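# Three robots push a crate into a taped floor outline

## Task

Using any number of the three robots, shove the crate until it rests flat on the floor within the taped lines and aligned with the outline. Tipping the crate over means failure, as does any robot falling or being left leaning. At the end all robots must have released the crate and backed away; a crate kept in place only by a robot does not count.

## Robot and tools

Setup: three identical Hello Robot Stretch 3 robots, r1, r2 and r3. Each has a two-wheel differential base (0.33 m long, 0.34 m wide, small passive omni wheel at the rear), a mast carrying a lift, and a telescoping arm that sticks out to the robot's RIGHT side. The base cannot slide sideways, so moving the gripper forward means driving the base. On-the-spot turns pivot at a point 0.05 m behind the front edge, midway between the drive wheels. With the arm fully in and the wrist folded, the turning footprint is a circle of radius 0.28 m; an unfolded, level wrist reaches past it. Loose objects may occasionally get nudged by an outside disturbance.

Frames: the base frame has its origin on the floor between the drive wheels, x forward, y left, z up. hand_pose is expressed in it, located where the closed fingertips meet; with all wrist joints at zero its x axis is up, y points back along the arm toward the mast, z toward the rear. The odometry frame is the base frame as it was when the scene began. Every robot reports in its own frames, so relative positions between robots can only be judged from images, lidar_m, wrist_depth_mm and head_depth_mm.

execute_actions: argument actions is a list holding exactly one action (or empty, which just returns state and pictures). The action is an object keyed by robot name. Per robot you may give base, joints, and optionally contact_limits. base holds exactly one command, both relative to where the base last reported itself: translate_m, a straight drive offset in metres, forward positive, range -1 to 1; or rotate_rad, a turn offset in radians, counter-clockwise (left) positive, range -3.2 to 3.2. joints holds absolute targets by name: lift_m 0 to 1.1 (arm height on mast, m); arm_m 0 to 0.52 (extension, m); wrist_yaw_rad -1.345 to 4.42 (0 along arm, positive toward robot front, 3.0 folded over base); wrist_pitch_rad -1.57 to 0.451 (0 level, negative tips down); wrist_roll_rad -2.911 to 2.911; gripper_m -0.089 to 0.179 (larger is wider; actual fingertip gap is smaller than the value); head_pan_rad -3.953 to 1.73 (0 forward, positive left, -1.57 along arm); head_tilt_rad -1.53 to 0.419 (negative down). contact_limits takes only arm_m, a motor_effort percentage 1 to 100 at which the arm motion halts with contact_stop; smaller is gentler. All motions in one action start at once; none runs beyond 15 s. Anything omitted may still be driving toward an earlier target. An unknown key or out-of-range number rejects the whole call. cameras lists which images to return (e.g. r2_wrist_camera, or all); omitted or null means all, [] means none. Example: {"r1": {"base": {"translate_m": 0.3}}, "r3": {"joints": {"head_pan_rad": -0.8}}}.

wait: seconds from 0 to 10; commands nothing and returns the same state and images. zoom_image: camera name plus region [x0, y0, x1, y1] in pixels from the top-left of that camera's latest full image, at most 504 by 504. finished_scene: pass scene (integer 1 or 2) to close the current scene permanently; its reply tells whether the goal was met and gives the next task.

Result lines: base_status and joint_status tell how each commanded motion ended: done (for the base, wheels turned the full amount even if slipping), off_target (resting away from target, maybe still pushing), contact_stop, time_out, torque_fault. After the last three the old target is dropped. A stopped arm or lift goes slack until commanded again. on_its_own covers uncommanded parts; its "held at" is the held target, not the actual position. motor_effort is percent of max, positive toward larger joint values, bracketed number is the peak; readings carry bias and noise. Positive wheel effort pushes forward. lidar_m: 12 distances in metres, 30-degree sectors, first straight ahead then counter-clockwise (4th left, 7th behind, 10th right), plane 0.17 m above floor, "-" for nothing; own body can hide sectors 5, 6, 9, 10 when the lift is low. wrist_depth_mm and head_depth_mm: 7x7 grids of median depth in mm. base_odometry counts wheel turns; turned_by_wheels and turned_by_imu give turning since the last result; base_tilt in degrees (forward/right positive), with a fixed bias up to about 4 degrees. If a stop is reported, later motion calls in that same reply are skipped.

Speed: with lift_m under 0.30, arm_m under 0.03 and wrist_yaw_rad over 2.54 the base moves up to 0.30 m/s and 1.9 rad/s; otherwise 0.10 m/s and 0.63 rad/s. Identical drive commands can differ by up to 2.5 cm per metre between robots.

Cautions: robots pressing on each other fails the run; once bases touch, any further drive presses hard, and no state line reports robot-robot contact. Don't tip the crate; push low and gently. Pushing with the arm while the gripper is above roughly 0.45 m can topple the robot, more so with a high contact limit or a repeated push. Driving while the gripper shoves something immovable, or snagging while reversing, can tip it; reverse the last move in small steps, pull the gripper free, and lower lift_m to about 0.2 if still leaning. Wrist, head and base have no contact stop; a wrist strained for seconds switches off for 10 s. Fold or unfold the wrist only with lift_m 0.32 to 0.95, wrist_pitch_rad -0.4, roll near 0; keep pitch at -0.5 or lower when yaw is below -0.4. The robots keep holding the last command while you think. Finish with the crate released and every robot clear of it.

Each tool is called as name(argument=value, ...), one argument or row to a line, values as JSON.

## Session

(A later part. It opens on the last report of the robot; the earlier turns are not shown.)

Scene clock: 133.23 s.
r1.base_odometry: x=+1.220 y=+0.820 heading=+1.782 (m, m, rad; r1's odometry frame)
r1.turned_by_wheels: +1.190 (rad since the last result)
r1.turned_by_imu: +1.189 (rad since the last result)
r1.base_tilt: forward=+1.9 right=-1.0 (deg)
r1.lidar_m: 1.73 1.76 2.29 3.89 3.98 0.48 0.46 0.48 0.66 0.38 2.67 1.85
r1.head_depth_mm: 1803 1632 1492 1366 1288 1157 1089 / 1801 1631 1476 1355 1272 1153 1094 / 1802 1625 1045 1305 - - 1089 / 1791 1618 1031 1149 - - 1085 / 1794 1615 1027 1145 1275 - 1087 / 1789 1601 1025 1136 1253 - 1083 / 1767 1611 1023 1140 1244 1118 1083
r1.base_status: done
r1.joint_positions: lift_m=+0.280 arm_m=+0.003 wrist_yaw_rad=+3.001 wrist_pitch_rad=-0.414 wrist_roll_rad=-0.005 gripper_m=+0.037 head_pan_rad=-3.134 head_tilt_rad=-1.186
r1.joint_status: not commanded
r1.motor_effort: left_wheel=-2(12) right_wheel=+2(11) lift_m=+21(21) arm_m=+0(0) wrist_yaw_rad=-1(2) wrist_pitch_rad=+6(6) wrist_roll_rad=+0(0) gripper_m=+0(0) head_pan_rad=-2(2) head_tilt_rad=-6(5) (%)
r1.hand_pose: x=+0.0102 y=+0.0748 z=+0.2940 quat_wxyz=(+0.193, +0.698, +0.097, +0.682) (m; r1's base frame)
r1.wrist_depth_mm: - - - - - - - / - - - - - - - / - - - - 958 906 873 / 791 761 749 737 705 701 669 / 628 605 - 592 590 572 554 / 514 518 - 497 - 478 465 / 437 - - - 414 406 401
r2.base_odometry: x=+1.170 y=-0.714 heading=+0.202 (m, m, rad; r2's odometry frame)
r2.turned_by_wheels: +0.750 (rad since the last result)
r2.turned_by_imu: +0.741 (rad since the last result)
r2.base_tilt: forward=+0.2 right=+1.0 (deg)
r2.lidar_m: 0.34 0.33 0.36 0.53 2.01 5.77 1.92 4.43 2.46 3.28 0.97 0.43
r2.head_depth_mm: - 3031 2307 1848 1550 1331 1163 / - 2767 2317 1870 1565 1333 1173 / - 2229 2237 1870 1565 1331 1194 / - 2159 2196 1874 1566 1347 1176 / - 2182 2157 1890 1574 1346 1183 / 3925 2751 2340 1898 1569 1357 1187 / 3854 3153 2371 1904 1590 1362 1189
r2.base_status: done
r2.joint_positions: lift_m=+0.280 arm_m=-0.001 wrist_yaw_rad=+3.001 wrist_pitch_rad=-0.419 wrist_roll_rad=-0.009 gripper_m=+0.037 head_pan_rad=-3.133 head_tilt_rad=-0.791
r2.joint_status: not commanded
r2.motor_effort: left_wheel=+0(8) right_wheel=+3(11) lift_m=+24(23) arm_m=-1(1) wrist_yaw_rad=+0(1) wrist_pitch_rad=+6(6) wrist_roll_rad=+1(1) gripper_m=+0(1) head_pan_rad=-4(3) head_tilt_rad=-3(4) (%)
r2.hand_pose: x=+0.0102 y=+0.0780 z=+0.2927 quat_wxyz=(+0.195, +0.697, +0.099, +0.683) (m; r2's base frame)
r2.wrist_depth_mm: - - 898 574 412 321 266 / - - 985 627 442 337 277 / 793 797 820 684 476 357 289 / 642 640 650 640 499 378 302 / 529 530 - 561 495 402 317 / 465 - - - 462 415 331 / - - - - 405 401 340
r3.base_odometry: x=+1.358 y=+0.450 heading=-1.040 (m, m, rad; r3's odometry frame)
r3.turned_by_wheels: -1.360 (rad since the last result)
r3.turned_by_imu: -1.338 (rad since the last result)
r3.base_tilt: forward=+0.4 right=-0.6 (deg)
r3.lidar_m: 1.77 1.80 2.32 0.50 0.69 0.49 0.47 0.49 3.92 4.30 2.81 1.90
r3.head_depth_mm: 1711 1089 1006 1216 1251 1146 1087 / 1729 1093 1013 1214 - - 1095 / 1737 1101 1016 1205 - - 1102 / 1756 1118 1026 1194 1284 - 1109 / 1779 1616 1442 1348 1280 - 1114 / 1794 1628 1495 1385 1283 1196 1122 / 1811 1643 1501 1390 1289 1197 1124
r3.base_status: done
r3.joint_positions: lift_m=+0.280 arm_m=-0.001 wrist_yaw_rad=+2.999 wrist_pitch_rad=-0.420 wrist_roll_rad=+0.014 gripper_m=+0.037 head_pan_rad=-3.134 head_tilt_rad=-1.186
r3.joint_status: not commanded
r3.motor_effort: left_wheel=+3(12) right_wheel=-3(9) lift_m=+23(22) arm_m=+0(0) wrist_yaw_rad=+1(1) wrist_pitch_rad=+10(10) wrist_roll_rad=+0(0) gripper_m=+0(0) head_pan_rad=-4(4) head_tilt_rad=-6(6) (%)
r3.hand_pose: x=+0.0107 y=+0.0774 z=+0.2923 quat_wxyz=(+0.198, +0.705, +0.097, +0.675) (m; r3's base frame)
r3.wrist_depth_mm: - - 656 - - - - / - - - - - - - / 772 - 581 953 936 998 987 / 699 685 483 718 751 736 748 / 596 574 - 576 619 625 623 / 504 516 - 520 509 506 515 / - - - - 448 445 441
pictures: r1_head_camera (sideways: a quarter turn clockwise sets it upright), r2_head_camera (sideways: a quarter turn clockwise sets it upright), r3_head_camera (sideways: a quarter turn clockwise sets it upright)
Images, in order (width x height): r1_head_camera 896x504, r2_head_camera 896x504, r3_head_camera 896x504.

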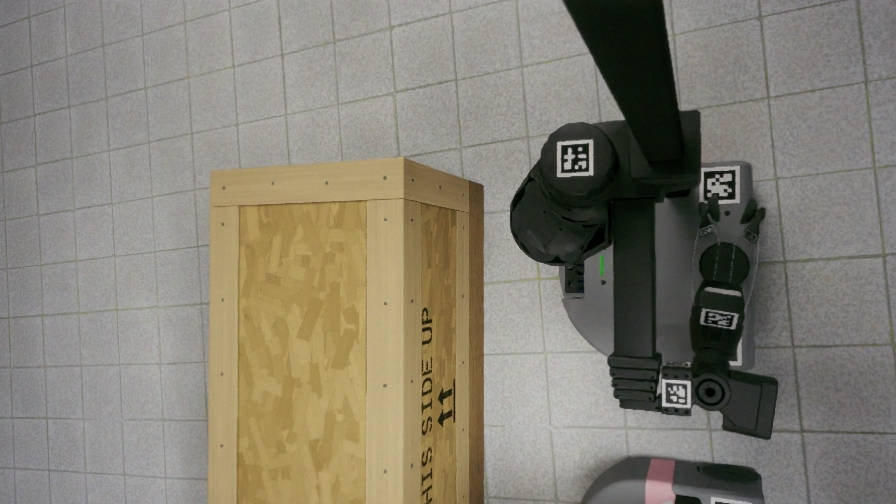

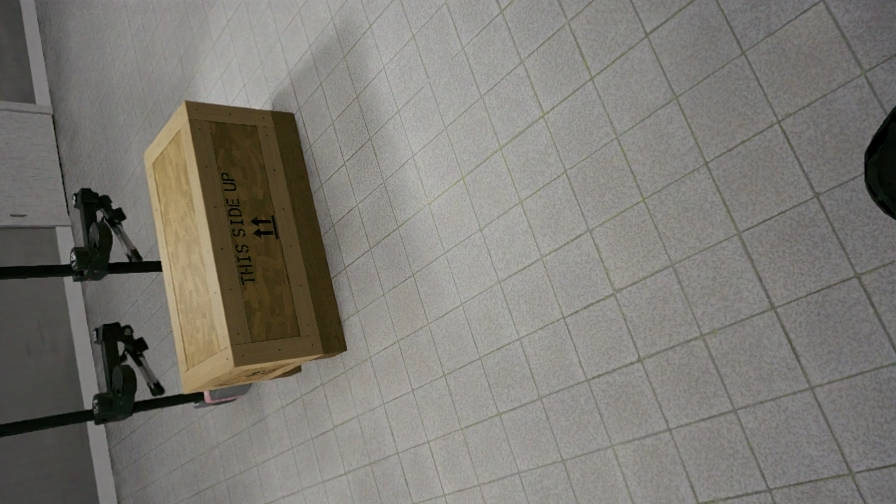

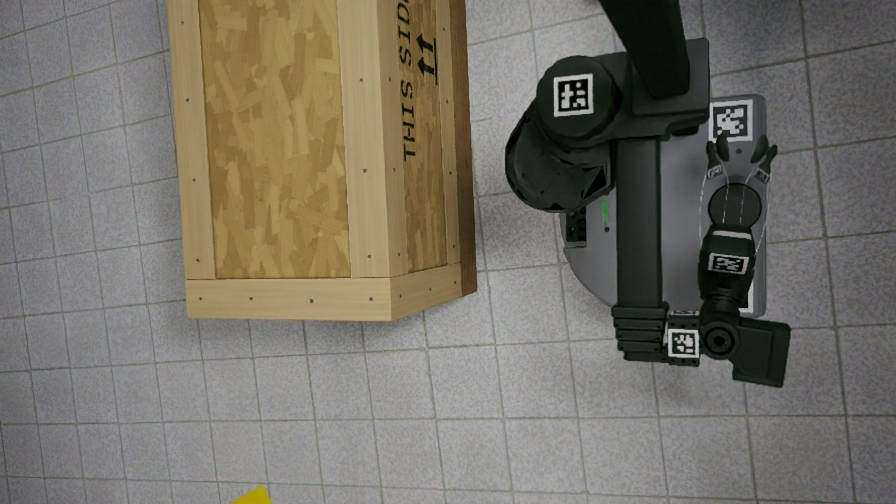

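execute_actions(
  actions=[
    {"r1":{"base":{"translate_m":-0.17},"joints":{"lift_m":0.45}},"r3":{"base":{"rotate_rad":0.04},"joints":{"lift_m":0.45}}},
  ],
  cameras=[],
)

execute_actions(
  actions=[
    {"r3":{"base":{"translate_m":-0.18}}},
  ],
  cameras=["r3_head_camera"],
)

execute_actions(
  actions=[
    {"r1":{"base":{"translate_m":-0.4}},"r3":{"base":{"translate_m":-0.4}}},
  ],
  cameras=["r3_head_camera","r1_head_camera","r2_head_camera"],
)

Scene clock: 143.10 s.
r1.base_odometry: x=+1.256 y=+0.654 heading=+1.782 (m, m, rad; r1's odometry frame)
r1.turned_by_wheels: +0.000 (rad since the last result)
r1.turned_by_imu: +0.000 (rad since the last result)
r1.base_tilt: forward=+1.9 right=-1.0 (deg)
r1.lidar_m: 1.90 1.94 2.51 2.42 2.34 0.30 0.29 0.30 0.42 0.39 0.40 2.03
r1.head_depth_mm: 1813 1629 1476 1363 1287 1160 1091 / 1804 1623 1484 1363 - 1153 1091 / 1794 1623 1045 971 - - 1087 / 1794 1618 1029 960 - - 1085 / 1790 1613 1026 941 1087 - 1084 / 1787 1607 1023 943 1152 1172 1082 / 1789 1616 1025 941 1208 1157 1058
r1.base_status: done
r1.joint_positions: lift_m=+0.450 arm_m=+0.003 wrist_yaw_rad=+3.001 wrist_pitch_rad=-0.414 wrist_roll_rad=-0.005 gripper_m=+0.037 head_pan_rad=-3.134 head_tilt_rad=-1.186
r1.joint_status: all done
r1.motor_effort: left_wheel=-2(15) right_wheel=+3(9) lift_m=+41(42) arm_m=+0(0) wrist_yaw_rad=-2(1) wrist_pitch_rad=+6(6) wrist_roll_rad=+0(0) gripper_m=+0(0) head_pan_rad=-1(2) head_tilt_rad=-5(5) (%)
r1.hand_pose: x=+0.0102 y=+0.0748 z=+0.4633 quat_wxyz=(+0.193, +0.698, +0.097, +0.682) (m; r1's base frame)
r1.wrist_depth_mm: - - - - - - - / - - - - - - - / - - - - - - - / - - - - - - 941 / 854 831 - 819 806 786 776 / 711 712 - 691 - 654 643 / 614 610 - 584 581 570 567
r2.base_odometry: x=+1.170 y=-0.714 heading=+0.202 (m, m, rad; r2's odometry frame)
r2.turned_by_wheels: +0.000 (rad since the last result)
r2.turned_by_imu: -0.001 (rad since the last result)
r2.base_tilt: forward=+0.3 right=+0.9 (deg)
r2.lidar_m: 0.34 0.33 0.36 0.52 2.01 5.81 1.92 4.43 2.46 3.29 0.97 0.43
r2.head_depth_mm: - 2985 2284 1849 1549 1327 1169 / - 2766 2318 1849 1557 1332 1170 / - 2213 2267 1867 1564 1338 1199 / 3702 2161 2204 1879 1561 1344 1181 / - 2175 2164 1883 1572 1344 1181 / 3833 2848 2363 1885 1584 1364 1186 / 3799 3155 2369 1898 1576 1360 1191
r2.base_status: not commanded
r2.joint_positions: lift_m=+0.280 arm_m=-0.001 wrist_yaw_rad=+3.001 wrist_pitch_rad=-0.419 wrist_roll_rad=-0.009 gripper_m=+0.037 head_pan_rad=-3.133 head_tilt_rad=-0.791
r2.joint_status: not commanded
r2.motor_effort: left_wheel=-2(1) right_wheel=+3(3) lift_m=+25(24) arm_m=-1(1) wrist_yaw_rad=+0(0) wrist_pitch_rad=+6(6) wrist_roll_rad=+1(1) gripper_m=+0(0) head_pan_rad=-4(4) head_tilt_rad=-3(3) (%)
r2.hand_pose: x=+0.0102 y=+0.0780 z=+0.2927 quat_wxyz=(+0.195, +0.697, +0.099, +0.683) (m; r2's base frame)
r2.wrist_depth_mm: - - 907 576 410 322 267 / - - 975 625 443 340 277 / 792 804 823 683 475 358 287 / 637 636 653 635 502 382 301 / 529 524 - 562 496 402 314 / 469 - - - 469 412 332 / - - - - 404 402 342
r3.base_odometry: x=+1.358 y=+0.450 heading=-1.000 (m, m, rad; r3's odometry frame)
r3.turned_by_wheels: +0.040 (rad since the last result)
r3.turned_by_imu: +0.039 (rad since the last result)
r3.base_tilt: forward=+0.4 right=-0.5 (deg)
r3.lidar_m: 1.77 1.82 2.39 0.54 0.53 0.49 0.47 0.50 4.03 4.30 2.67 1.88
r3.head_depth_mm: 1701 1085 999 1180 - 1138 1090 / 1722 1097 1008 1121 - - 1096 / 1731 1103 1018 1117 - - 1099 / 1751 1118 1029 1210 1288 - 1108 / 1782 1621 1468 1354 1291 - 1112 / 1775 1621 1496 1375 1291 1202 1108 / 1794 1639 1498 1390 1282 1203 1131
r3.base_status: done
r3.joint_positions: lift_m=+0.450 arm_m=-0.001 wrist_yaw_rad=+2.999 wrist_pitch_rad=-0.420 wrist_roll_rad=+0.014 gripper_m=+0.037 head_pan_rad=-3.134 head_tilt_rad=-1.186
r3.joint_status: all done
r3.motor_effort: left_wheel=-1(5) right_wheel=+2(6) lift_m=+27(30) arm_m=+0(0) wrist_yaw_rad=+0(1) wrist_pitch_rad=+10(10) wrist_roll_rad=+0(0) gripper_m=+1(1) head_pan_rad=-4(5) head_tilt_rad=-6(6) (%)
r3.hand_pose: x=+0.0107 y=+0.0774 z=+0.4621 quat_wxyz=(+0.197, +0.705, +0.096, +0.675) (m; r3's base frame)
r3.wrist_depth_mm: - - - - - - - / - - - - - - - / 683 - - - - - - / 697 763 990 - - - - / 627 609 - 876 906 837 844 / 619 593 - 705 729 733 740 / 608 610 608 619 642 634 629
pictures: none
No camera images: the call's "cameras" was empty. Leave "cameras" out to get every camera's image.

Scene clock: 145.90 s.
r1.base_odometry: x=+1.256 y=+0.654 heading=+1.782 (m, m, rad; r1's odometry frame)
r1.turned_by_wheels: +0.000 (rad since the last result)
r1.turned_by_imu: +0.000 (rad since the last result)
r1.base_tilt: forward=+1.9 right=-1.1 (deg)
r1.lidar_m: 1.91 1.94 2.51 2.42 2.34 0.30 0.29 0.30 0.42 0.39 2.92 2.02
r1.head_depth_mm: 1812 1633 1484 1360 1285 1163 1097 / 1808 1624 1482 1361 - 1149 1092 / 1811 1625 1043 969 - - 1087 / 1800 1618 1027 956 - - 1085 / 1789 1611 1028 943 1093 - 1084 / 1778 1609 1027 941 1155 1168 1081 / 1773 1611 1023 941 1174 1062 1075
r1.base_status: not commanded
r1.joint_positions: lift_m=+0.450 arm_m=+0.003 wrist_yaw_rad=+3.001 wrist_pitch_rad=-0.414 wrist_roll_rad=-0.005 gripper_m=+0.037 head_pan_rad=-3.134 head_tilt_rad=-1.186
r1.joint_status: not commanded
r1.motor_effort: left_wheel=-1(2) right_wheel=+2(3) lift_m=+41(40) arm_m=+0(0) wrist_yaw_rad=+0(1) wrist_pitch_rad=+6(6) wrist_roll_rad=+0(0) gripper_m=+0(0) head_pan_rad=-1(2) head_tilt_rad=-5(6) (%)
r1.hand_pose: x=+0.0102 y=+0.0748 z=+0.4633 quat_wxyz=(+0.193, +0.698, +0.097, +0.682) (m; r1's base frame)
r1.wrist_depth_mm: - - - - - - - / - - - - - - - / - - - - - - - / - - - - - - 938 / 892 852 - 811 831 784 773 / 725 722 - 677 - 656 651 / 620 609 - 593 584 580 558
r2.base_odometry: x=+1.170 y=-0.714 heading=+0.202 (m, m, rad; r2's odometry frame)
r2.turned_by_wheels: +0.000 (rad since the last result)
r2.turned_by_imu: +0.000 (rad since the last result)
r2.base_tilt: forward=+0.2 right=+0.9 (deg)
r2.lidar_m: 0.34 0.33 0.36 0.52 2.02 5.79 1.92 4.44 2.46 3.29 0.97 0.43
r2.head_depth_mm: - 3040 2306 1858 1542 1323 1169 / - 2780 2312 1860 1557 1342 1172 / 3999 2210 2241 1874 1556 1347 1196 / - 2151 2197 1862 1565 1347 1179 / - 2168 2143 1879 1572 1351 1184 / 3908 2871 2344 1895 1574 1355 1185 / 3895 3145 2348 1907 1594 1362 1191
r2.base_status: not commanded
r2.joint_positions: lift_m=+0.280 arm_m=-0.001 wrist_yaw_rad=+3.001 wrist_pitch_rad=-0.419 wrist_roll_rad=-0.009 gripper_m=+0.037 head_pan_rad=-3.133 head_tilt_rad=-0.791
r2.joint_status: not commanded
r2.motor_effort: left_wheel=-2(1) right_wheel=+3(3) lift_m=+24(24) arm_m=-1(1) wrist_yaw_rad=+0(0) wrist_pitch_rad=+6(6) wrist_roll_rad=+1(1) gripper_m=+0(0) head_pan_rad=-3(4) head_tilt_rad=-4(4) (%)
r2.hand_pose: x=+0.0102 y=+0.0780 z=+0.2927 quat_wxyz=(+0.195, +0.697, +0.099, +0.683) (m; r2's base frame)
r2.wrist_depth_mm: - - 910 575 411 321 265 / - - 984 636 441 342 275 / 789 804 819 669 474 359 289 / 636 630 653 642 504 378 301 / 523 536 - 561 494 404 315 / 462 - - - 466 415 333 / - - - - 402 401 338
r3.base_odometry: x=+1.260 y=+0.601 heading=-1.000 (m, m, rad; r3's odometry frame)
r3.turned_by_wheels: +0.000 (rad since the last result)
r3.turned_by_imu: +0.000 (rad since the last result)
r3.base_tilt: forward=+0.4 right=-0.5 (deg)
r3.lidar_m: 1.96 2.00 2.63 0.51 0.41 0.30 0.30 0.31 3.79 4.32 2.94 2.06
r3.head_depth_mm: 1711 1559 998 932 - 1133 1091 / 1713 1576 1010 947 - - 1092 / 1744 1595 1018 951 - - 1097 / 1767 1599 1023 946 1111 - 1103 / 1772 1616 1474 1356 1284 - 1113 / 1781 1619 1491 1379 1289 1197 1111 / 1803 1645 1508 1385 1286 1202 1128
r3.base_status: done
r3.joint_positions: lift_m=+0.450 arm_m=-0.001 wrist_yaw_rad=+2.999 wrist_pitch_rad=-0.420 wrist_roll_rad=+0.014 gripper_m=+0.037 head_pan_rad=-3.134 head_tilt_rad=-1.186
r3.joint_status: not commanded
r3.motor_effort: left_wheel=-1(6) right_wheel=+3(4) lift_m=+27(28) arm_m=+0(0) wrist_yaw_rad=+2(1) wrist_pitch_rad=+10(10) wrist_roll_rad=+0(0) gripper_m=+0(0) head_pan_rad=-5(4) head_tilt_rad=-6(5) (%)
r3.hand_pose: x=+0.0107 y=+0.0774 z=+0.4621 quat_wxyz=(+0.197, +0.705, +0.096, +0.675) (m; r3's base frame)
r3.wrist_depth_mm: - - - - - - - / 620 - - - - - - / 468 - - - - - - / 420 570 755 - - - - / 420 597 - 732 888 885 882 / 414 597 - 664 727 726 720 / 406 577 619 625 627 630 629
pictures: r3_head_camera (sideways: a quarter turn clockwise sets it upright)
Images, in order (width x height): r3_head_camera 896x504.

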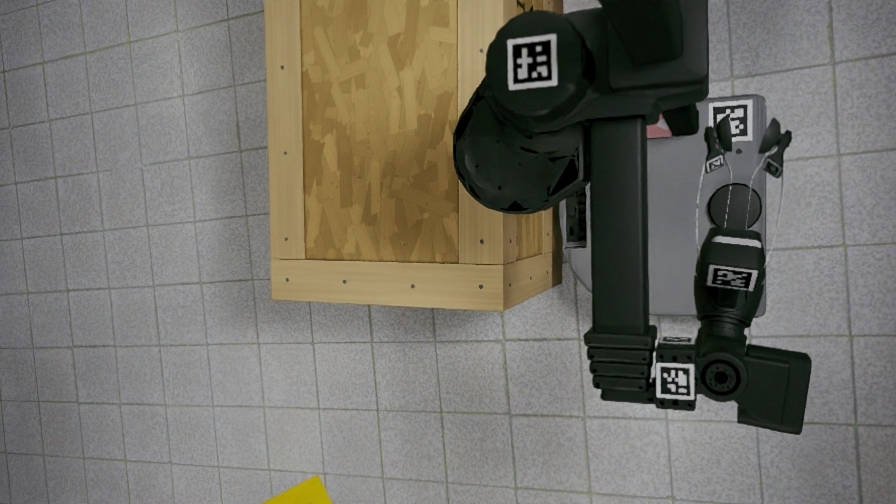

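Scene clock: 150.87 s.
r1.base_odometry: x=+1.339 y=+0.263 heading=+1.782 (m, m, rad; r1's odometry frame)
r1.turned_by_wheels: +0.001 (rad since the last result)
r1.turned_by_imu: +0.001 (rad since the last result)
r1.base_tilt: forward=+1.9 right=-1.0 (deg)
r1.lidar_m: 2.30 2.34 3.02 2.25 3.78 0.29 0.28 0.29 0.39 0.40 3.56 2.44
r1.head_depth_mm: 1804 1637 1486 1364 1288 1163 1089 / 1802 1624 1484 1360 - 1152 1087 / 1791 1629 1441 966 - - 1093 / 1798 1614 1026 955 - - 1090 / 1782 1614 1022 943 1033 - 1088 / 1788 1606 1019 940 1086 1154 1084 / 1787 1602 1020 938 1138 1089 1080
r1.base_status: translate_m off_target (by the wheels' count: -0.3999 of -0.4000)
r1.joint_positions: lift_m=+0.450 arm_m=+0.003 wrist_yaw_rad=+3.001 wrist_pitch_rad=-0.414 wrist_roll_rad=-0.005 gripper_m=+0.037 head_pan_rad=-3.134 head_tilt_rad=-1.188
r1.joint_status: not commanded
r1.on_its_own: right_wheel is at rest, and its effort (-31) is outside its rest range (-18 to +18)
r1.motor_effort: left_wheel=-8(70) right_wheel=-31(44) lift_m=+39(40) arm_m=+0(0) wrist_yaw_rad=-1(2) wrist_pitch_rad=+6(6) wrist_roll_rad=+0(0) gripper_m=-1(1) head_pan_rad=-2(1) head_tilt_rad=-4(6) (%)
r1.hand_pose: x=+0.0102 y=+0.0748 z=+0.4633 quat_wxyz=(+0.194, +0.698, +0.097, +0.682) (m; r1's base frame)
r1.wrist_depth_mm: - - - - - - - / - - - - - - - / - - - - - - - / - - - - - - 932 / 873 838 - 816 812 775 776 / 715 719 - 677 - 664 663 / 624 610 - 596 578 572 566
r2.base_odometry: x=+1.170 y=-0.714 heading=+0.202 (m, m, rad; r2's odometry frame)
r2.turned_by_wheels: +0.000 (rad since the last result)
r2.turned_by_imu: -0.001 (rad since the last result)
r2.base_tilt: forward=+0.2 right=+0.9 (deg)
r2.lidar_m: 0.34 0.33 0.36 0.52 2.02 1.85 1.55 4.45 2.46 3.28 0.97 0.44
r2.head_depth_mm: - 3014 2139 1850 1549 1338 1171 / - 2118 1995 1866 1555 1334 1174 / 2236 2220 1903 1866 1559 1342 1196 / - 3084 1811 1878 1573 1340 1178 / - 2958 1845 1888 1567 1345 1183 / 3845 2971 2349 1894 1573 1346 1184 / 3864 3159 2370 1897 1591 1357 1192
r2.base_status: not commanded
r2.joint_positions: lift_m=+0.280 arm_m=-0.001 wrist_yaw_rad=+3.001 wrist_pitch_rad=-0.419 wrist_roll_rad=-0.009 gripper_m=+0.037 head_pan_rad=-3.133 head_tilt_rad=-0.791
r2.joint_status: not commanded
r2.motor_effort: left_wheel=-2(1) right_wheel=+2(2) lift_m=+24(24) arm_m=-1(1) wrist_yaw_rad=-1(0) wrist_pitch_rad=+6(6) wrist_roll_rad=+1(1) gripper_m=+0(0) head_pan_rad=-4(5) head_tilt_rad=-3(4) (%)
r2.hand_pose: x=+0.0102 y=+0.0780 z=+0.2927 quat_wxyz=(+0.195, +0.697, +0.099, +0.683) (m; r2's base frame)
r2.wrist_depth_mm: - - 903 571 415 322 264 / - - 970 624 440 340 277 / 802 801 828 682 471 358 287 / 636 641 648 652 497 377 301 / 521 528 - 560 498 402 315 / 464 - - - 464 414 331 / - - - - 405 402 339
r3.base_odometry: x=+1.045 y=+0.938 heading=-1.001 (m, m, rad; r3's odometry frame)
r3.turned_by_wheels: -0.001 (rad since the last result)
r3.turned_by_imu: +0.001 (rad since the last result)
r3.base_tilt: forward=+0.5 right=-0.6 (deg)
r3.lidar_m: 2.35 2.40 3.18 0.52 0.39 0.29 0.28 0.29 3.27 4.33 3.54 2.48
r3.head_depth_mm: 1701 1556 1002 933 - 1139 1085 / 1720 1574 1010 946 - - 1094 / 1734 1583 1020 952 - - 1101 / 1769 1603 1020 946 1055 - 1110 / 1760 1617 1463 1350 1285 - 1110 / 1789 1631 1488 1382 1295 1208 1112 / 1796 1633 1507 1388 1288 1198 1131
r3.base_status: translate_m off_target (by the wheels' count: -0.3997 of -0.4000)
r3.joint_positions: lift_m=+0.450 arm_m=-0.001 wrist_yaw_rad=+2.999 wrist_pitch_rad=-0.419 wrist_roll_rad=+0.014 gripper_m=+0.037 head_pan_rad=-3.135 head_tilt_rad=-1.188
r3.joint_status: not commanded
r3.on_its_own: left_wheel is at rest, and its effort (-56) is outside its rest range (-18 to +18); right_wheel is at rest, and its effort (-35) is outside its rest range (-18 to +18)
r3.motor_effort: left_wheel=-56(89) right_wheel=-35(83) lift_m=+26(27) arm_m=+0(0) wrist_yaw_rad=+0(0) wrist_pitch_rad=+9(10) wrist_roll_rad=+0(0) gripper_m=+0(0) head_pan_rad=-4(5) head_tilt_rad=-6(5) (%)
r3.hand_pose: x=+0.0105 y=+0.0776 z=+0.4624 quat_wxyz=(+0.197, +0.705, +0.096, +0.675) (m; r3's base frame)
r3.wrist_depth_mm: - - - - - - - / 609 - - - - - - / 450 - - - - - - / 395 545 756 - - - - / 396 568 - 736 918 886 865 / 389 561 - 672 725 745 707 / 381 547 616 623 627 632 638
pictures: r1_head_camera (sideways: a quarter turn clockwise sets it upright), r2_head_camera (sideways: a quarter turn clockwise sets it upright), r3_head_camera (sideways: a quarter turn clockwise sets it upright)
Images, in order (width x height): r1_head_camera 896x504, r2_head_camera 896x504, r3_head_camera 896x504.

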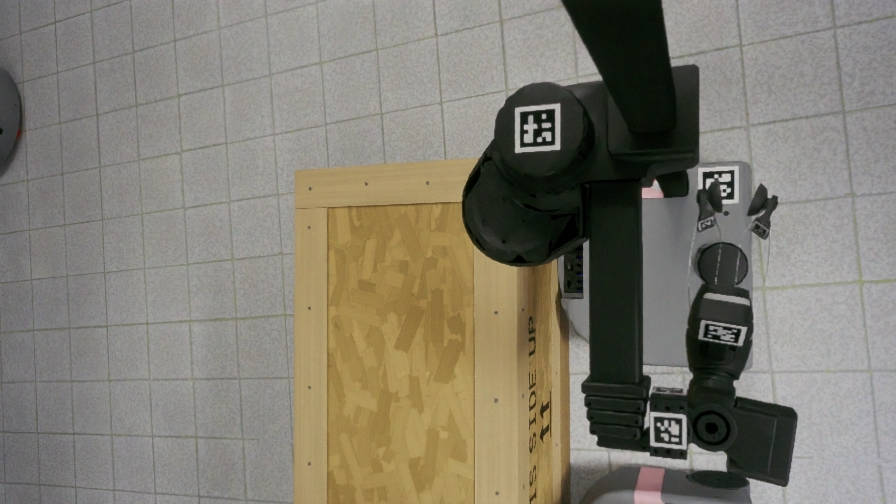

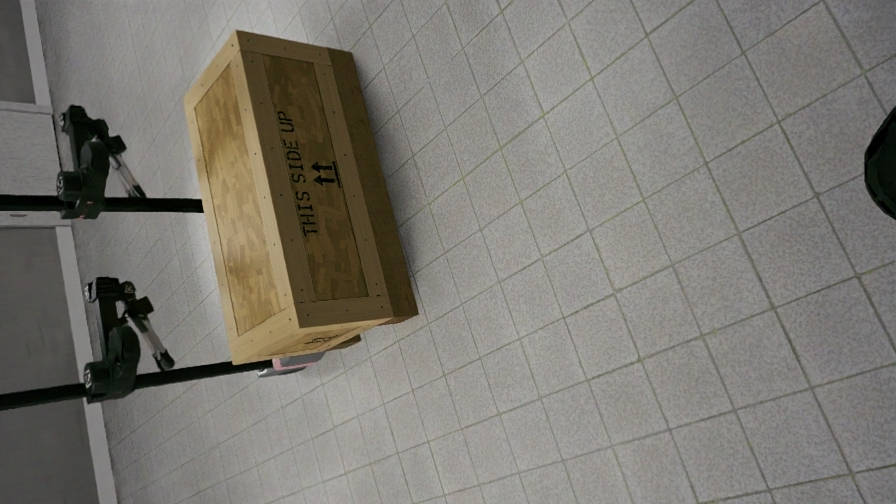

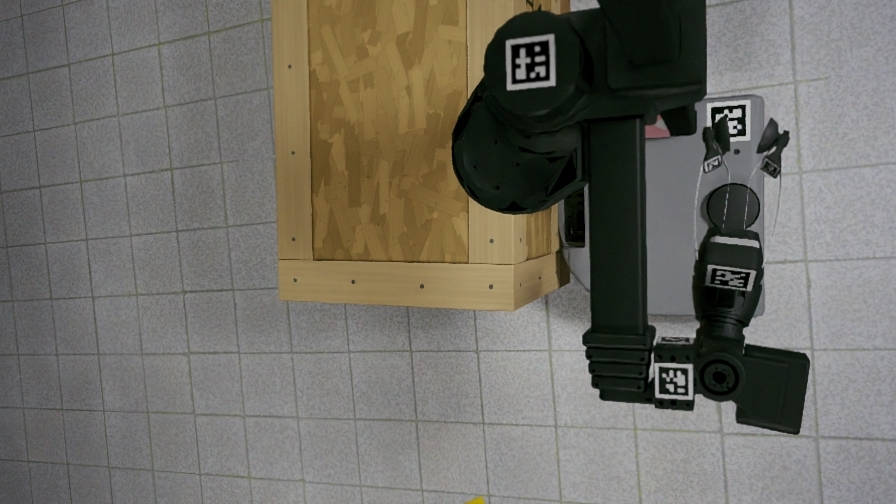

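execute_actions(
  actions=[
    {"r1":{"base":{"translate_m":-1.0}},"r3":{"base":{"translate_m":-1.0}},"r2":{"joints":{"lift_m":0.45,"head_tilt_rad":-1.2}}},
  ],
  cameras=["r3_head_camera","r1_head_camera","r2_head_camera","r3_nav_camera"],
)

Scene clock: 167.50 s.
r1.base_odometry: x=+1.550 y=-0.715 heading=+1.783 (m, m, rad; r1's odometry frame)
r1.turned_by_wheels: +0.001 (rad since the last result)
r1.turned_by_imu: +0.003 (rad since the last result)
r1.base_tilt: forward=+1.9 right=-1.0 (deg)
r1.lidar_m: 3.28 3.34 2.30 2.31 2.25 0.29 0.28 0.29 0.40 0.42 5.03 3.47
r1.head_depth_mm: 1570 1423 1462 1362 1280 1159 1092 / 1465 1419 1458 1361 - 1151 1089 / 1525 1623 1465 977 - - 1087 / 1515 1613 1029 953 - - 1086 / 1506 1618 1024 944 1035 - 1083 / 1484 1606 1023 943 1092 1153 1085 / 1471 1600 1018 937 1149 1147 1084
r1.base_status: translate_m off_target (by the wheels' count: -0.9999 of -1.0000)
r1.joint_positions: lift_m=+0.450 arm_m=+0.003 wrist_yaw_rad=+3.001 wrist_pitch_rad=-0.414 wrist_roll_rad=-0.005 gripper_m=+0.037 head_pan_rad=-3.134 head_tilt_rad=-1.188
r1.joint_status: not commanded
r1.on_its_own: right_wheel is at rest, and its effort (-31) is outside its rest range (-18 to +18)
r1.motor_effort: left_wheel=-6(31) right_wheel=-31(42) lift_m=+38(39) arm_m=+0(0) wrist_yaw_rad=-1(2) wrist_pitch_rad=+6(6) wrist_roll_rad=+0(0) gripper_m=+0(0) head_pan_rad=-1(2) head_tilt_rad=-4(5) (%)
r1.hand_pose: x=+0.0102 y=+0.0748 z=+0.4633 quat_wxyz=(+0.194, +0.698, +0.097, +0.682) (m; r1's base frame)
r1.wrist_depth_mm: - - - - - - - / - - - - - - - / - - - - - - - / - - - - - - 947 / 897 862 - 842 843 796 755 / 732 721 - 681 - 653 665 / 622 603 - 592 586 564 555
r2.base_odometry: x=+1.170 y=-0.714 heading=+0.202 (m, m, rad; r2's odometry frame)
r2.turned_by_wheels: +0.000 (rad since the last result)
r2.turned_by_imu: -0.002 (rad since the last result)
r2.base_tilt: forward=+0.2 right=+0.9 (deg)
r2.lidar_m: 0.34 0.33 0.36 0.52 1.24 0.63 0.62 4.44 2.46 3.28 0.97 0.43
r2.head_depth_mm: 1582 1152 1119 1386 1287 - 1108 / 1831 1150 1086 1362 - - 1105 / 1847 1154 1196 1370 - - 1091 / 1768 1447 1497 1389 1304 - 1101 / 1854 1653 1522 1388 1303 - 1102 / 1858 1685 1526 1399 1290 - 1094 / 1874 1689 1530 1402 1295 1203 1112
r2.base_status: not commanded
r2.joint_positions: lift_m=+0.450 arm_m=-0.001 wrist_yaw_rad=+3.001 wrist_pitch_rad=-0.419 wrist_roll_rad=-0.009 gripper_m=+0.037 head_pan_rad=-3.133 head_tilt_rad=-1.185
r2.joint_status: all done
r2.motor_effort: left_wheel=-2(2) right_wheel=+3(2) lift_m=+41(41) arm_m=-1(1) wrist_yaw_rad=-1(0) wrist_pitch_rad=+6(6) wrist_roll_rad=+1(1) gripper_m=+0(0) head_pan_rad=-4(4) head_tilt_rad=-6(30) (%)
r2.hand_pose: x=+0.0102 y=+0.0781 z=+0.4621 quat_wxyz=(+0.195, +0.697, +0.099, +0.683) (m; r2's base frame)
r2.wrist_depth_mm: - - 919 571 415 321 264 / - - - 636 442 341 275 / - - - 695 471 356 289 / 891 898 919 786 513 380 301 / 742 740 - 753 514 402 317 / 629 646 - 639 608 424 334 / 562 558 - 570 570 443 350
r3.base_odometry: x=+0.506 y=+1.780 heading=-1.002 (m, m, rad; r3's odometry frame)
r3.turned_by_wheels: -0.001 (rad since the last result)
r3.turned_by_imu: -0.001 (rad since the last result)
r3.base_tilt: forward=+0.4 right=-0.6 (deg)
r3.lidar_m: 3.35 3.43 2.91 0.54 0.39 0.29 0.28 0.29 1.93 4.39 4.52 3.51
r3.head_depth_mm: 1575 1559 1005 930 - 1138 1086 / 1560 1571 1009 945 - - 1093 / 1553 1586 1018 952 - - 1096 / 1533 1600 1023 948 1051 - 1105 / 1529 1622 1469 1358 1283 - 1110 / 1527 1613 1490 1380 1282 1207 1111 / 1506 1643 1508 1386 1289 1199 1126
r3.base_status: translate_m off_target (by the wheels' count: -0.9997 of -1.0000)
r3.joint_positions: lift_m=+0.450 arm_m=-0.001 wrist_yaw_rad=+2.999 wrist_pitch_rad=-0.419 wrist_roll_rad=+0.014 gripper_m=+0.037 head_pan_rad=-3.135 head_tilt_rad=-1.188
r3.joint_status: not commanded
r3.on_its_own: left_wheel is at rest, and its effort (-58) is outside its rest range (-18 to +18); right_wheel is at rest, and its effort (-35) is outside its rest range (-18 to +18)
r3.motor_effort: left_wheel=-58(70) right_wheel=-35(63) lift_m=+26(26) arm_m=+0(0) wrist_yaw_rad=+0(1) wrist_pitch_rad=+9(9) wrist_roll_rad=+0(0) gripper_m=+1(0) head_pan_rad=-3(3) head_tilt_rad=-5(6) (%)
r3.hand_pose: x=+0.0105 y=+0.0776 z=+0.4624 quat_wxyz=(+0.197, +0.705, +0.096, +0.675) (m; r3's base frame)
r3.wrist_depth_mm: - - - - - - - / 604 - - - - - - / 448 - - - - - - / 394 531 749 - - - - / 391 564 - 732 913 872 846 / 394 571 - 691 721 735 724 / 383 551 605 621 620 637 626
pictures: r1_head_camera (sideways: a quarter turn clockwise sets it upright), r2_head_camera (sideways: a quarter turn clockwise sets it upright), r3_head_camera (sideways: a quarter turn clockwise sets it upright), r3_nav_camera (sideways: a quarter turn counterclockwise sets it upright)
Images, in order (width x height): r1_head_camera 896x504, r2_head_camera 896x504, r3_head_camera 896x504, r3_nav_camera 672x504.

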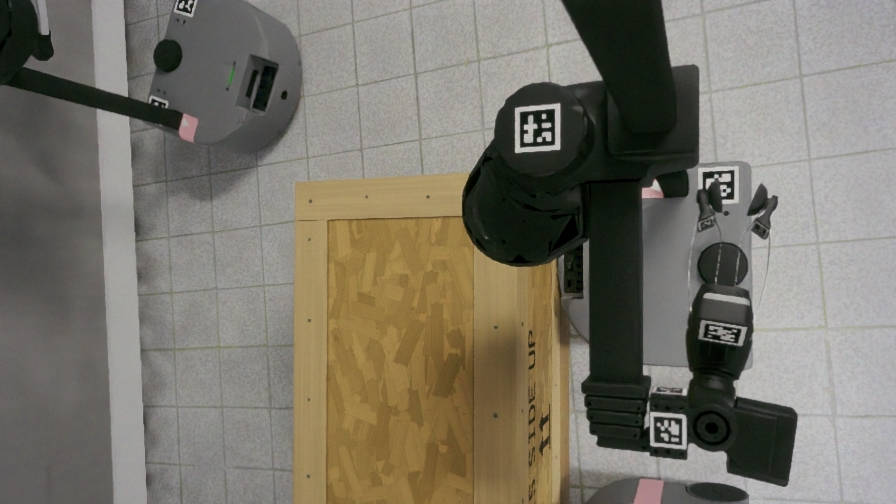

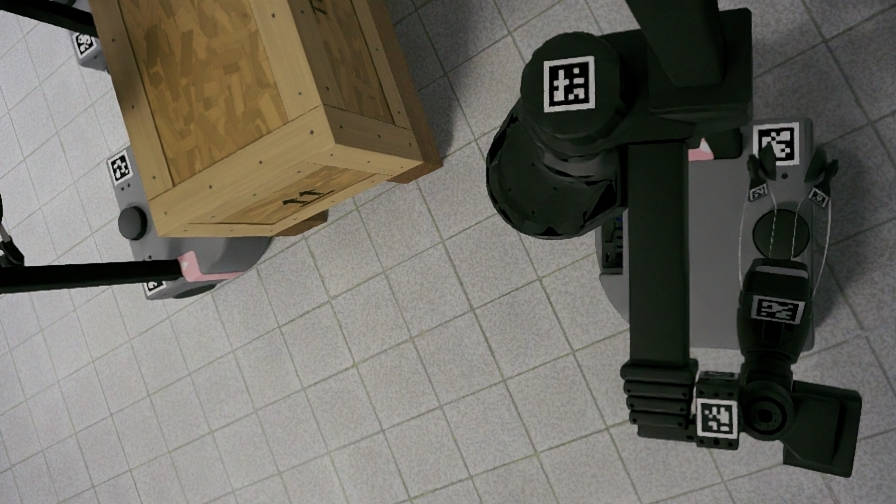

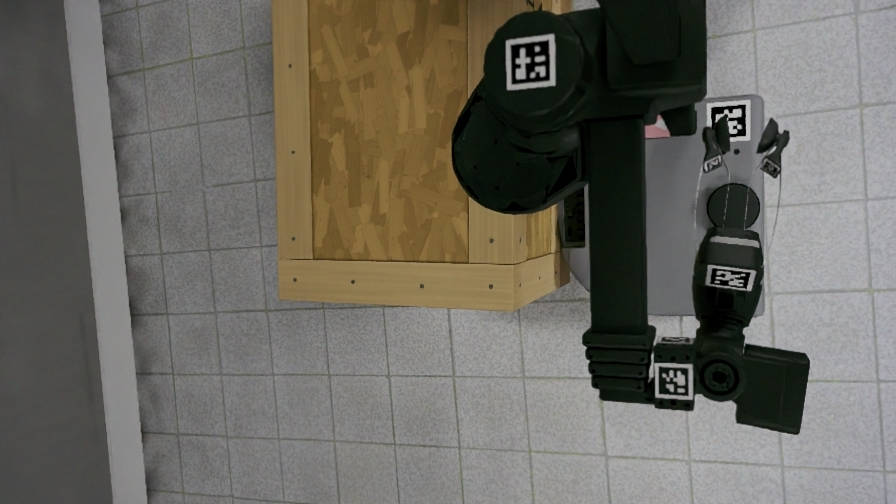

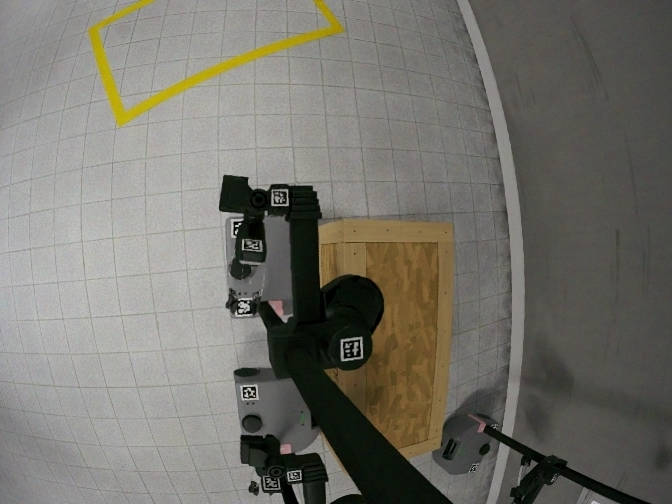

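execute_actions(
  actions=[
    {"r1":{"base":{"translate_m":-0.21}},"r3":{"base":{"translate_m":-0.21}},"r2":{"base":{"rotate_rad":-1.2}}},
  ],
  cameras=["r2_head_camera"],
)

execute_actions(
  actions=[
    {"r1":{"base":{"translate_m":0.3},"joints":{"lift_m":0.28}},"r3":{"base":{"translate_m":0.0}},"r2":{"base":{"translate_m":-0.21}}},
  ],
  cameras=["r2_head_camera"],
)

Scene clock: 196.67 s.
r1.base_odometry: x=+1.594 y=-0.920 heading=+1.783 (m, m, rad; r1's odometry frame)
r1.turned_by_wheels: +0.001 (rad since the last result)
r1.turned_by_imu: +0.001 (rad since the last result)
r1.base_tilt: forward=+1.9 right=-1.0 (deg)
r1.lidar_m: 3.49 3.54 2.36 3.76 1.93 0.29 0.28 0.29 0.40 0.43 5.02 3.69
r1.head_depth_mm: 1144 1524 1416 1361 1286 1160 1096 / 1320 1425 1354 1354 - 1149 1093 / 1314 1559 1426 979 - - 1088 / 1300 1550 1027 953 - - 1086 / 1290 1547 1022 943 1036 - 1084 / 1275 1541 1020 937 1092 1152 1080 / 1264 1537 1021 938 1152 1145 1083
r1.base_status: translate_m off_target (by the wheels' count: -0.2099 of -0.2100)
r1.joint_positions: lift_m=+0.450 arm_m=+0.003 wrist_yaw_rad=+3.001 wrist_pitch_rad=-0.414 wrist_roll_rad=-0.005 gripper_m=+0.037 head_pan_rad=-3.134 head_tilt_rad=-1.188
r1.joint_status: not commanded
r1.on_its_own: right_wheel is at rest, and its effort (-30) is outside its rest range (-18 to +18)
r1.motor_effort: left_wheel=-7(30) right_wheel=-30(40) lift_m=+39(39) arm_m=+0(0) wrist_yaw_rad=-1(1) wrist_pitch_rad=+6(6) wrist_roll_rad=+0(0) gripper_m=+0(0) head_pan_rad=-1(1) head_tilt_rad=-5(5) (%)
r1.hand_pose: x=+0.0102 y=+0.0748 z=+0.4633 quat_wxyz=(+0.194, +0.698, +0.097, +0.682) (m; r1's base frame)
r1.wrist_depth_mm: - - - - - - - / - - - - - - - / - - - - - - - / - - - - - - 916 / 859 861 - 807 843 772 770 / 724 702 - 681 - 663 634 / 618 606 - 582 578 577 558
r2.base_odometry: x=+1.170 y=-0.714 heading=-0.998 (m, m, rad; r2's odometry frame)
r2.turned_by_wheels: -1.200 (rad since the last result)
r2.turned_by_imu: -1.191 (rad since the last result)
r2.base_tilt: forward=+0.3 right=+0.9 (deg)
r2.lidar_m: 1.64 0.50 0.35 0.33 0.34 0.45 1.08 0.47 0.51 4.43 2.47 2.46
r2.head_depth_mm: 935 970 1009 1050 1018 - 1089 / 1326 1402 1437 1363 - - 1105 / 1810 1662 1514 1394 - - 1096 / 1846 1677 1507 1383 1297 - 1101 / 1847 1676 1514 1398 1298 - 1108 / 1871 1305 1299 1298 1279 - 1098 / 1860 1170 1060 984 1264 1202 1110
r2.base_status: done
r2.joint_positions: lift_m=+0.450 arm_m=-0.001 wrist_yaw_rad=+3.001 wrist_pitch_rad=-0.419 wrist_roll_rad=-0.009 gripper_m=+0.037 head_pan_rad=-3.133 head_tilt_rad=-1.186
r2.joint_status: not commanded
r2.motor_effort: left_wheel=+3(7) right_wheel=-2(7) lift_m=+41(40) arm_m=-1(1) wrist_yaw_rad=-1(0) wrist_pitch_rad=+6(6) wrist_roll_rad=+1(1) gripper_m=-1(0) head_pan_rad=-3(5) head_tilt_rad=-6(6) (%)
r2.hand_pose: x=+0.0102 y=+0.0781 z=+0.4621 quat_wxyz=(+0.195, +0.697, +0.099, +0.683) (m; r2's base frame)
r2.wrist_depth_mm: 299 - 330 351 372 398 426 / 322 - 367 383 413 444 484 / 353 372 404 431 470 505 555 / 389 413 452 490 532 584 666 / 435 468 - 556 630 688 742 / 488 524 - 619 655 670 671 / 529 555 - 581 564 579 582
r3.base_odometry: x=+0.393 y=+1.956 heading=-1.002 (m, m, rad; r3's odometry frame)
r3.turned_by_wheels: -0.001 (rad since the last result)
r3.turned_by_imu: -0.001 (rad since the last result)
r3.base_tilt: forward=+0.4 right=-0.6 (deg)
r3.lidar_m: 3.56 3.65 2.92 0.54 0.39 0.29 0.28 0.29 1.65 3.96 4.47 3.74
r3.head_depth_mm: 1342 1548 1000 929 - 1135 1089 / 1341 1536 1013 947 - - 1095 / 1319 1541 1016 950 - - 1098 / 1316 1556 1024 946 1046 - 1115 / 1305 1545 1469 1353 1282 - 1115 / 1291 1559 1493 1368 1291 1208 1115 / 1282 1575 1506 1388 1290 1198 1127
r3.base_status: translate_m off_target (by the wheels' count: -0.2097 of -0.2100)
r3.joint_positions: lift_m=+0.450 arm_m=-0.001 wrist_yaw_rad=+2.999 wrist_pitch_rad=-0.419 wrist_roll_rad=+0.014 gripper_m=+0.037 head_pan_rad=-3.135 head_tilt_rad=-1.188
r3.joint_status: not commanded
r3.on_its_own: left_wheel is at rest, and its effort (-57) is outside its rest range (-18 to +18); right_wheel is at rest, and its effort (-36) is outside its rest range (-18 to +18)
r3.motor_effort: left_wheel=-57(72) right_wheel=-36(64) lift_m=+26(26) arm_m=+0(0) wrist_yaw_rad=+0(1) wrist_pitch_rad=+9(9) wrist_roll_rad=+0(0) gripper_m=+0(1) head_pan_rad=-5(4) head_tilt_rad=-5(4) (%)
r3.hand_pose: x=+0.0105 y=+0.0776 z=+0.4624 quat_wxyz=(+0.197, +0.705, +0.096, +0.675) (m; r3's base frame)
r3.wrist_depth_mm: - - - - - - - / 617 - - - - - - / 444 - - - - - - / 392 538 774 - - - - / 392 565 - 742 890 866 869 / 390 558 - 702 734 724 743 / 385 552 603 610 611 633 637
pictures: r2_head_camera (sideways: a quarter turn clockwise sets it upright)
Images, in order (width x height): r2_head_camera 896x504.

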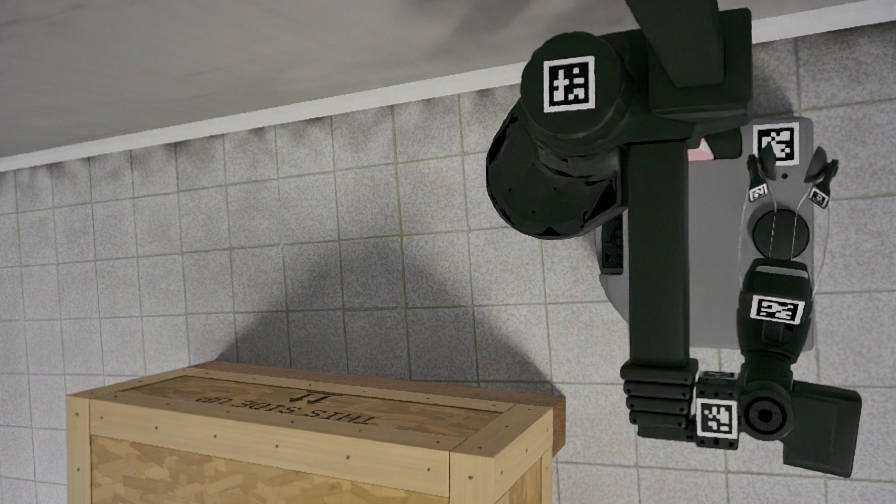

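Scene clock: 200.37 s.
r1.base_odometry: x=+1.531 y=-0.627 heading=+1.783 (m, m, rad; r1's odometry frame)
r1.turned_by_wheels: +0.000 (rad since the last result)
r1.turned_by_imu: -0.001 (rad since the last result)
r1.base_tilt: forward=+1.9 right=-1.0 (deg)
r1.lidar_m: 3.18 3.25 2.32 2.28 2.39 1.65 0.57 0.60 0.55 4.70 4.92 3.38
r1.head_depth_mm: 1653 1631 1487 1367 1285 1157 1096 / 1629 1603 1483 1359 1267 1155 1091 / 1519 1443 1437 1344 - - 1090 / 1570 1131 1056 1320 - - 1083 / 1591 1126 1055 1320 1277 - 1084 / 1577 1127 1050 1314 1256 - 1085 / 1569 1119 1052 1254 1215 1158 1080
r1.base_status: done
r1.joint_positions: lift_m=+0.280 arm_m=+0.003 wrist_yaw_rad=+3.001 wrist_pitch_rad=-0.414 wrist_roll_rad=-0.005 gripper_m=+0.037 head_pan_rad=-3.134 head_tilt_rad=-1.188
r1.joint_status: all done
r1.motor_effort: left_wheel=+0(12) right_wheel=+1(22) lift_m=+21(32) arm_m=+0(0) wrist_yaw_rad=-1(3) wrist_pitch_rad=+6(6) wrist_roll_rad=+0(0) gripper_m=+0(0) head_pan_rad=+0(1) head_tilt_rad=-5(5) (%)
r1.hand_pose: x=+0.0102 y=+0.0748 z=+0.2940 quat_wxyz=(+0.194, +0.698, +0.097, +0.682) (m; r1's base frame)
r1.wrist_depth_mm: - - - - - - - / - - - - - - - / - - - - 919 904 875 / 808 775 760 731 705 696 667 / 628 621 - 576 588 559 552 / 518 500 - 502 - 473 462 / 445 - - - 416 409 404
r2.base_odometry: x=+1.056 y=-0.537 heading=-0.998 (m, m, rad; r2's odometry frame)
r2.turned_by_wheels: +0.000 (rad since the last result)
r2.turned_by_imu: -0.002 (rad since the last result)
r2.base_tilt: forward=+0.3 right=+0.9 (deg)
r2.lidar_m: 1.59 0.49 0.34 0.32 0.33 0.43 1.04 0.42 0.33 0.60 4.56 2.62
r2.head_depth_mm: 899 933 969 1009 978 - 1078 / 1275 1336 1401 1349 - - 1106 / 1809 1657 1514 1394 - - 1094 / 1853 1666 1515 1389 1299 - 1100 / 1861 1663 1524 1398 1304 - 1105 / 1851 1602 1301 1288 1261 - 1098 / 1872 1164 1060 985 923 1179 1112
r2.base_status: done
r2.joint_positions: lift_m=+0.450 arm_m=-0.001 wrist_yaw_rad=+3.001 wrist_pitch_rad=-0.419 wrist_roll_rad=-0.009 gripper_m=+0.037 head_pan_rad=-3.133 head_tilt_rad=-1.186
r2.joint_status: not commanded
r2.motor_effort: left_wheel=+3(5) right_wheel=-2(8) lift_m=+40(41) arm_m=-1(1) wrist_yaw_rad=+0(0) wrist_pitch_rad=+6(6) wrist_roll_rad=+1(0) gripper_m=+1(1) head_pan_rad=-2(3) head_tilt_rad=-5(6) (%)
r2.hand_pose: x=+0.0102 y=+0.0781 z=+0.4621 quat_wxyz=(+0.195, +0.697, +0.099, +0.683) (m; r2's base frame)
r2.wrist_depth_mm: 288 - 319 339 362 387 419 / 313 - 350 371 404 432 468 / 340 361 391 416 451 494 543 / 375 401 442 464 518 568 645 / 423 456 - 539 614 662 726 / 483 512 - 612 651 663 662 / 532 540 - 584 575 578 586
r3.base_odometry: x=+0.393 y=+1.956 heading=-1.003 (m, m, rad; r3's odometry frame)
r3.turned_by_wheels: +0.000 (rad since the last result)
r3.turned_by_imu: -0.001 (rad since the last result)
r3.base_tilt: forward=+0.4 right=-0.6 (deg)
r3.lidar_m: 3.55 3.67 0.62 2.97 0.39 0.29 0.28 0.29 1.64 3.96 4.52 3.73
r3.head_depth_mm: 1342 1543 1003 930 - 1133 1085 / 1339 1543 1011 945 - - 1090 / 1325 1541 1016 952 - - 1099 / 1305 1552 1023 943 1049 - 1106 / 1302 1541 1466 1347 1287 - 1114 / 1296 1572 1487 1376 1294 1205 1110 / 1282 1568 1491 1387 1289 1204 1128
r3.base_status: translate_m off_target (by the wheels' count: +0.0001 of +0.0000)
r3.joint_positions: lift_m=+0.450 arm_m=-0.001 wrist_yaw_rad=+2.999 wrist_pitch_rad=-0.419 wrist_roll_rad=+0.014 gripper_m=+0.037 head_pan_rad=-3.135 head_tilt_rad=-1.188
r3.joint_status: not commanded
r3.on_its_own: left_wheel is at rest, and its effort (-26) is outside its rest range (-18 to +18); right_wheel is at rest, and its effort (-20) is outside its rest range (-18 to +18)
r3.motor_effort: left_wheel=-26(46) right_wheel=-20(33) lift_m=+26(26) arm_m=+0(0) wrist_yaw_rad=+0(1) wrist_pitch_rad=+9(9) wrist_roll_rad=+0(0) gripper_m=+0(1) head_pan_rad=-4(3) head_tilt_rad=-4(4) (%)
r3.hand_pose: x=+0.0105 y=+0.0776 z=+0.4624 quat_wxyz=(+0.197, +0.705, +0.096, +0.675) (m; r3's base frame)
r3.wrist_depth_mm: - - - 640 487 - - / 625 - - - 772 496 - / 443 - - - - - - / 390 542 - 844 771 - - / 398 555 - 733 683 867 876 / 388 562 - 728 720 716 726 / 381 533 606 618 631 632 637
pictures: r2_head_camera (sideways: a quarter turn clockwise sets it upright)
Images, in order (width x height): r2_head_camera 896x504.

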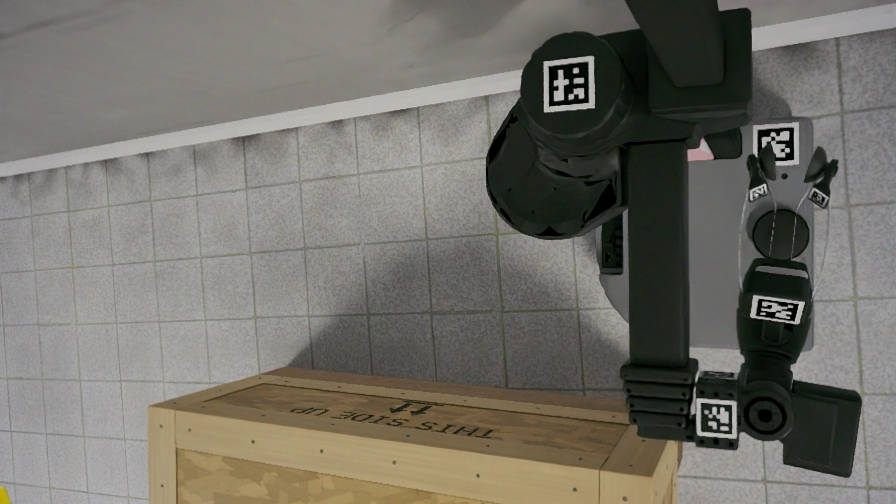

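execute_actions(
  actions=[
    {"r1":{"base":{"rotate_rad":1.745}},"r2":{"base":{"rotate_rad":1.2}}},
  ],
  cameras=["r2_head_camera"],
)

Scene clock: 212.87 s.
r1.base_odometry: x=+1.531 y=-0.627 heading=-2.755 (m, m, rad; r1's odometry frame)
r1.turned_by_wheels: +1.745 (rad since the last result)
r1.turned_by_imu: +1.743 (rad since the last result)
r1.base_tilt: forward=+1.9 right=-1.0 (deg)
r1.lidar_m: 3.79 2.04 0.58 0.57 0.55 0.61 4.92 4.18 3.24 3.19 3.38 2.28
r1.head_depth_mm: 1812 1622 1481 1194 1278 1158 1091 / 1806 1622 1478 1315 1255 1152 1087 / 1790 1622 1477 1355 - - 1088 / 1786 1615 1467 1350 - - 1086 / 1785 1610 1469 1348 1277 - 1082 / 1771 1606 1465 1348 1253 - 1083 / 1779 1602 1466 1350 1243 1158 1086
r1.base_status: done
r1.joint_positions: lift_m=+0.280 arm_m=+0.003 wrist_yaw_rad=+3.001 wrist_pitch_rad=-0.414 wrist_roll_rad=-0.005 gripper_m=+0.037 head_pan_rad=-3.134 head_tilt_rad=-1.188
r1.joint_status: not commanded
r1.motor_effort: left_wheel=-3(10) right_wheel=+2(12) lift_m=+21(21) arm_m=+0(0) wrist_yaw_rad=-1(1) wrist_pitch_rad=+6(6) wrist_roll_rad=+0(0) gripper_m=+0(0) head_pan_rad=-1(1) head_tilt_rad=-5(5) (%)
r1.hand_pose: x=+0.0102 y=+0.0748 z=+0.2940 quat_wxyz=(+0.194, +0.698, +0.097, +0.682) (m; r1's base frame)
r1.wrist_depth_mm: 554 - 548 543 - - - / 590 - 593 591 - - - / 578 642 644 656 874 888 880 / 469 602 688 699 686 694 677 / 434 578 - 597 602 563 556 / 462 515 - 511 - 473 469 / 440 - - - 412 411 406
r2.base_odometry: x=+1.056 y=-0.537 heading=+0.202 (m, m, rad; r2's odometry frame)
r2.turned_by_wheels: +1.200 (rad since the last result)
r2.turned_by_imu: +1.189 (rad since the last result)
r2.base_tilt: forward=+0.2 right=+0.9 (deg)
r2.lidar_m: 0.33 0.32 0.34 0.50 0.73 0.37 0.33 4.44 2.61 3.51 0.94 0.42
r2.head_depth_mm: 1748 1313 1046 997 1285 - 1104 / 1841 1548 1043 984 - - 1105 / 1842 1652 1052 968 - - 1094 / 1373 1542 1055 1060 1287 - 1099 / 1550 1574 1502 1398 1297 - 1105 / 1859 1670 1527 1400 1294 - 1099 / 1870 1680 1528 1397 1294 1200 1119
r2.base_status: done
r2.joint_positions: lift_m=+0.450 arm_m=-0.001 wrist_yaw_rad=+3.001 wrist_pitch_rad=-0.419 wrist_roll_rad=-0.009 gripper_m=+0.037 head_pan_rad=-3.133 head_tilt_rad=-1.186
r2.joint_status: not commanded
r2.motor_effort: left_wheel=-1(5) right_wheel=+2(7) lift_m=+40(41) arm_m=-1(2) wrist_yaw_rad=+0(0) wrist_pitch_rad=+6(6) wrist_roll_rad=+1(1) gripper_m=+0(0) head_pan_rad=-4(4) head_tilt_rad=-6(6) (%)
r2.hand_pose: x=+0.0102 y=+0.0781 z=+0.4621 quat_wxyz=(+0.195, +0.697, +0.099, +0.683) (m; r2's base frame)
r2.wrist_depth_mm: - - 877 554 398 313 256 / - - 998 604 427 326 267 / - - - 669 458 346 279 / 809 901 931 751 489 366 293 / 697 749 - 763 501 385 307 / 601 645 - 648 584 414 322 / 544 562 - 579 557 436 337
r3.base_odometry: x=+0.393 y=+1.956 heading=-1.003 (m, m, rad; r3's odometry frame)
r3.turned_by_wheels: +0.000 (rad since the last result)
r3.turned_by_imu: -0.001 (rad since the last result)
r3.base_tilt: forward=+0.4 right=-0.6 (deg)
r3.lidar_m: 3.55 3.65 0.50 2.98 0.39 0.29 0.28 0.29 1.64 3.96 4.49 3.75
r3.head_depth_mm: 1342 1535 995 932 - 1135 1087 / 1331 1534 1005 947 - - 1095 / 1322 1549 1018 951 - - 1100 / 1312 1552 1025 946 1046 - 1110 / 1310 1549 1468 1355 1284 - 1114 / 1294 1559 1489 1380 1288 1213 1112 / 1284 1573 1496 1386 1281 1202 1134
r3.base_status: not commanded
r3.joint_positions: lift_m=+0.450 arm_m=-0.001 wrist_yaw_rad=+2.999 wrist_pitch_rad=-0.419 wrist_roll_rad=+0.014 gripper_m=+0.037 head_pan_rad=-3.135 head_tilt_rad=-1.188
r3.joint_status: not commanded
r3.on_its_own: left_wheel is at rest, and its effort (-26) is outside its rest range (-18 to +18); right_wheel is at rest, and its effort (-19) is outside its rest range (-18 to +18)
r3.motor_effort: left_wheel=-26(26) right_wheel=-19(20) lift_m=+26(26) arm_m=+0(0) wrist_yaw_rad=+1(0) wrist_pitch_rad=+9(9) wrist_roll_rad=+0(0) gripper_m=+0(1) head_pan_rad=-4(4) head_tilt_rad=-5(6) (%)
r3.hand_pose: x=+0.0105 y=+0.0776 z=+0.4624 quat_wxyz=(+0.197, +0.705, +0.096, +0.675) (m; r3's base frame)
r3.wrist_depth_mm: - - - - 416 428 - / 611 - - - 562 397 - / 448 - - - - - - / 400 548 - - 747 992 - / 393 568 - 853 641 640 872 / 389 555 - 728 610 694 734 / 387 552 618 626 620 625 625
pictures: r2_head_camera (sideways: a quarter turn clockwise sets it upright)
Images, in order (width x height): r2_head_camera 896x504.

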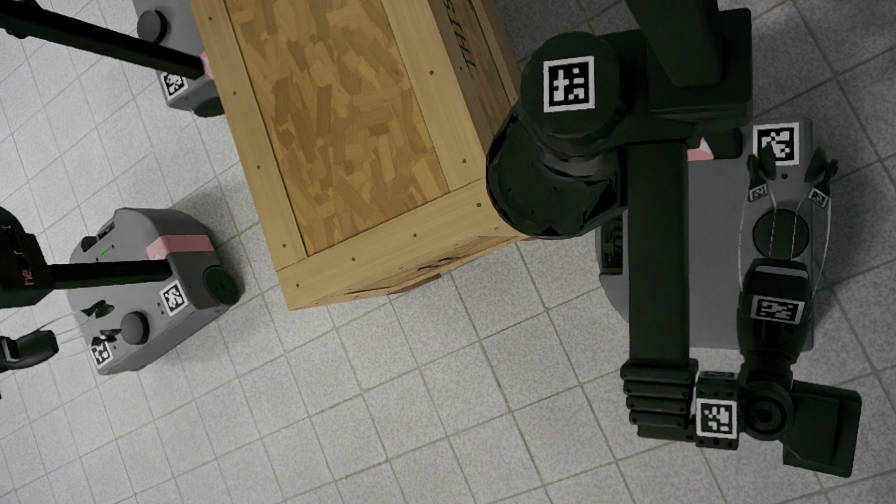

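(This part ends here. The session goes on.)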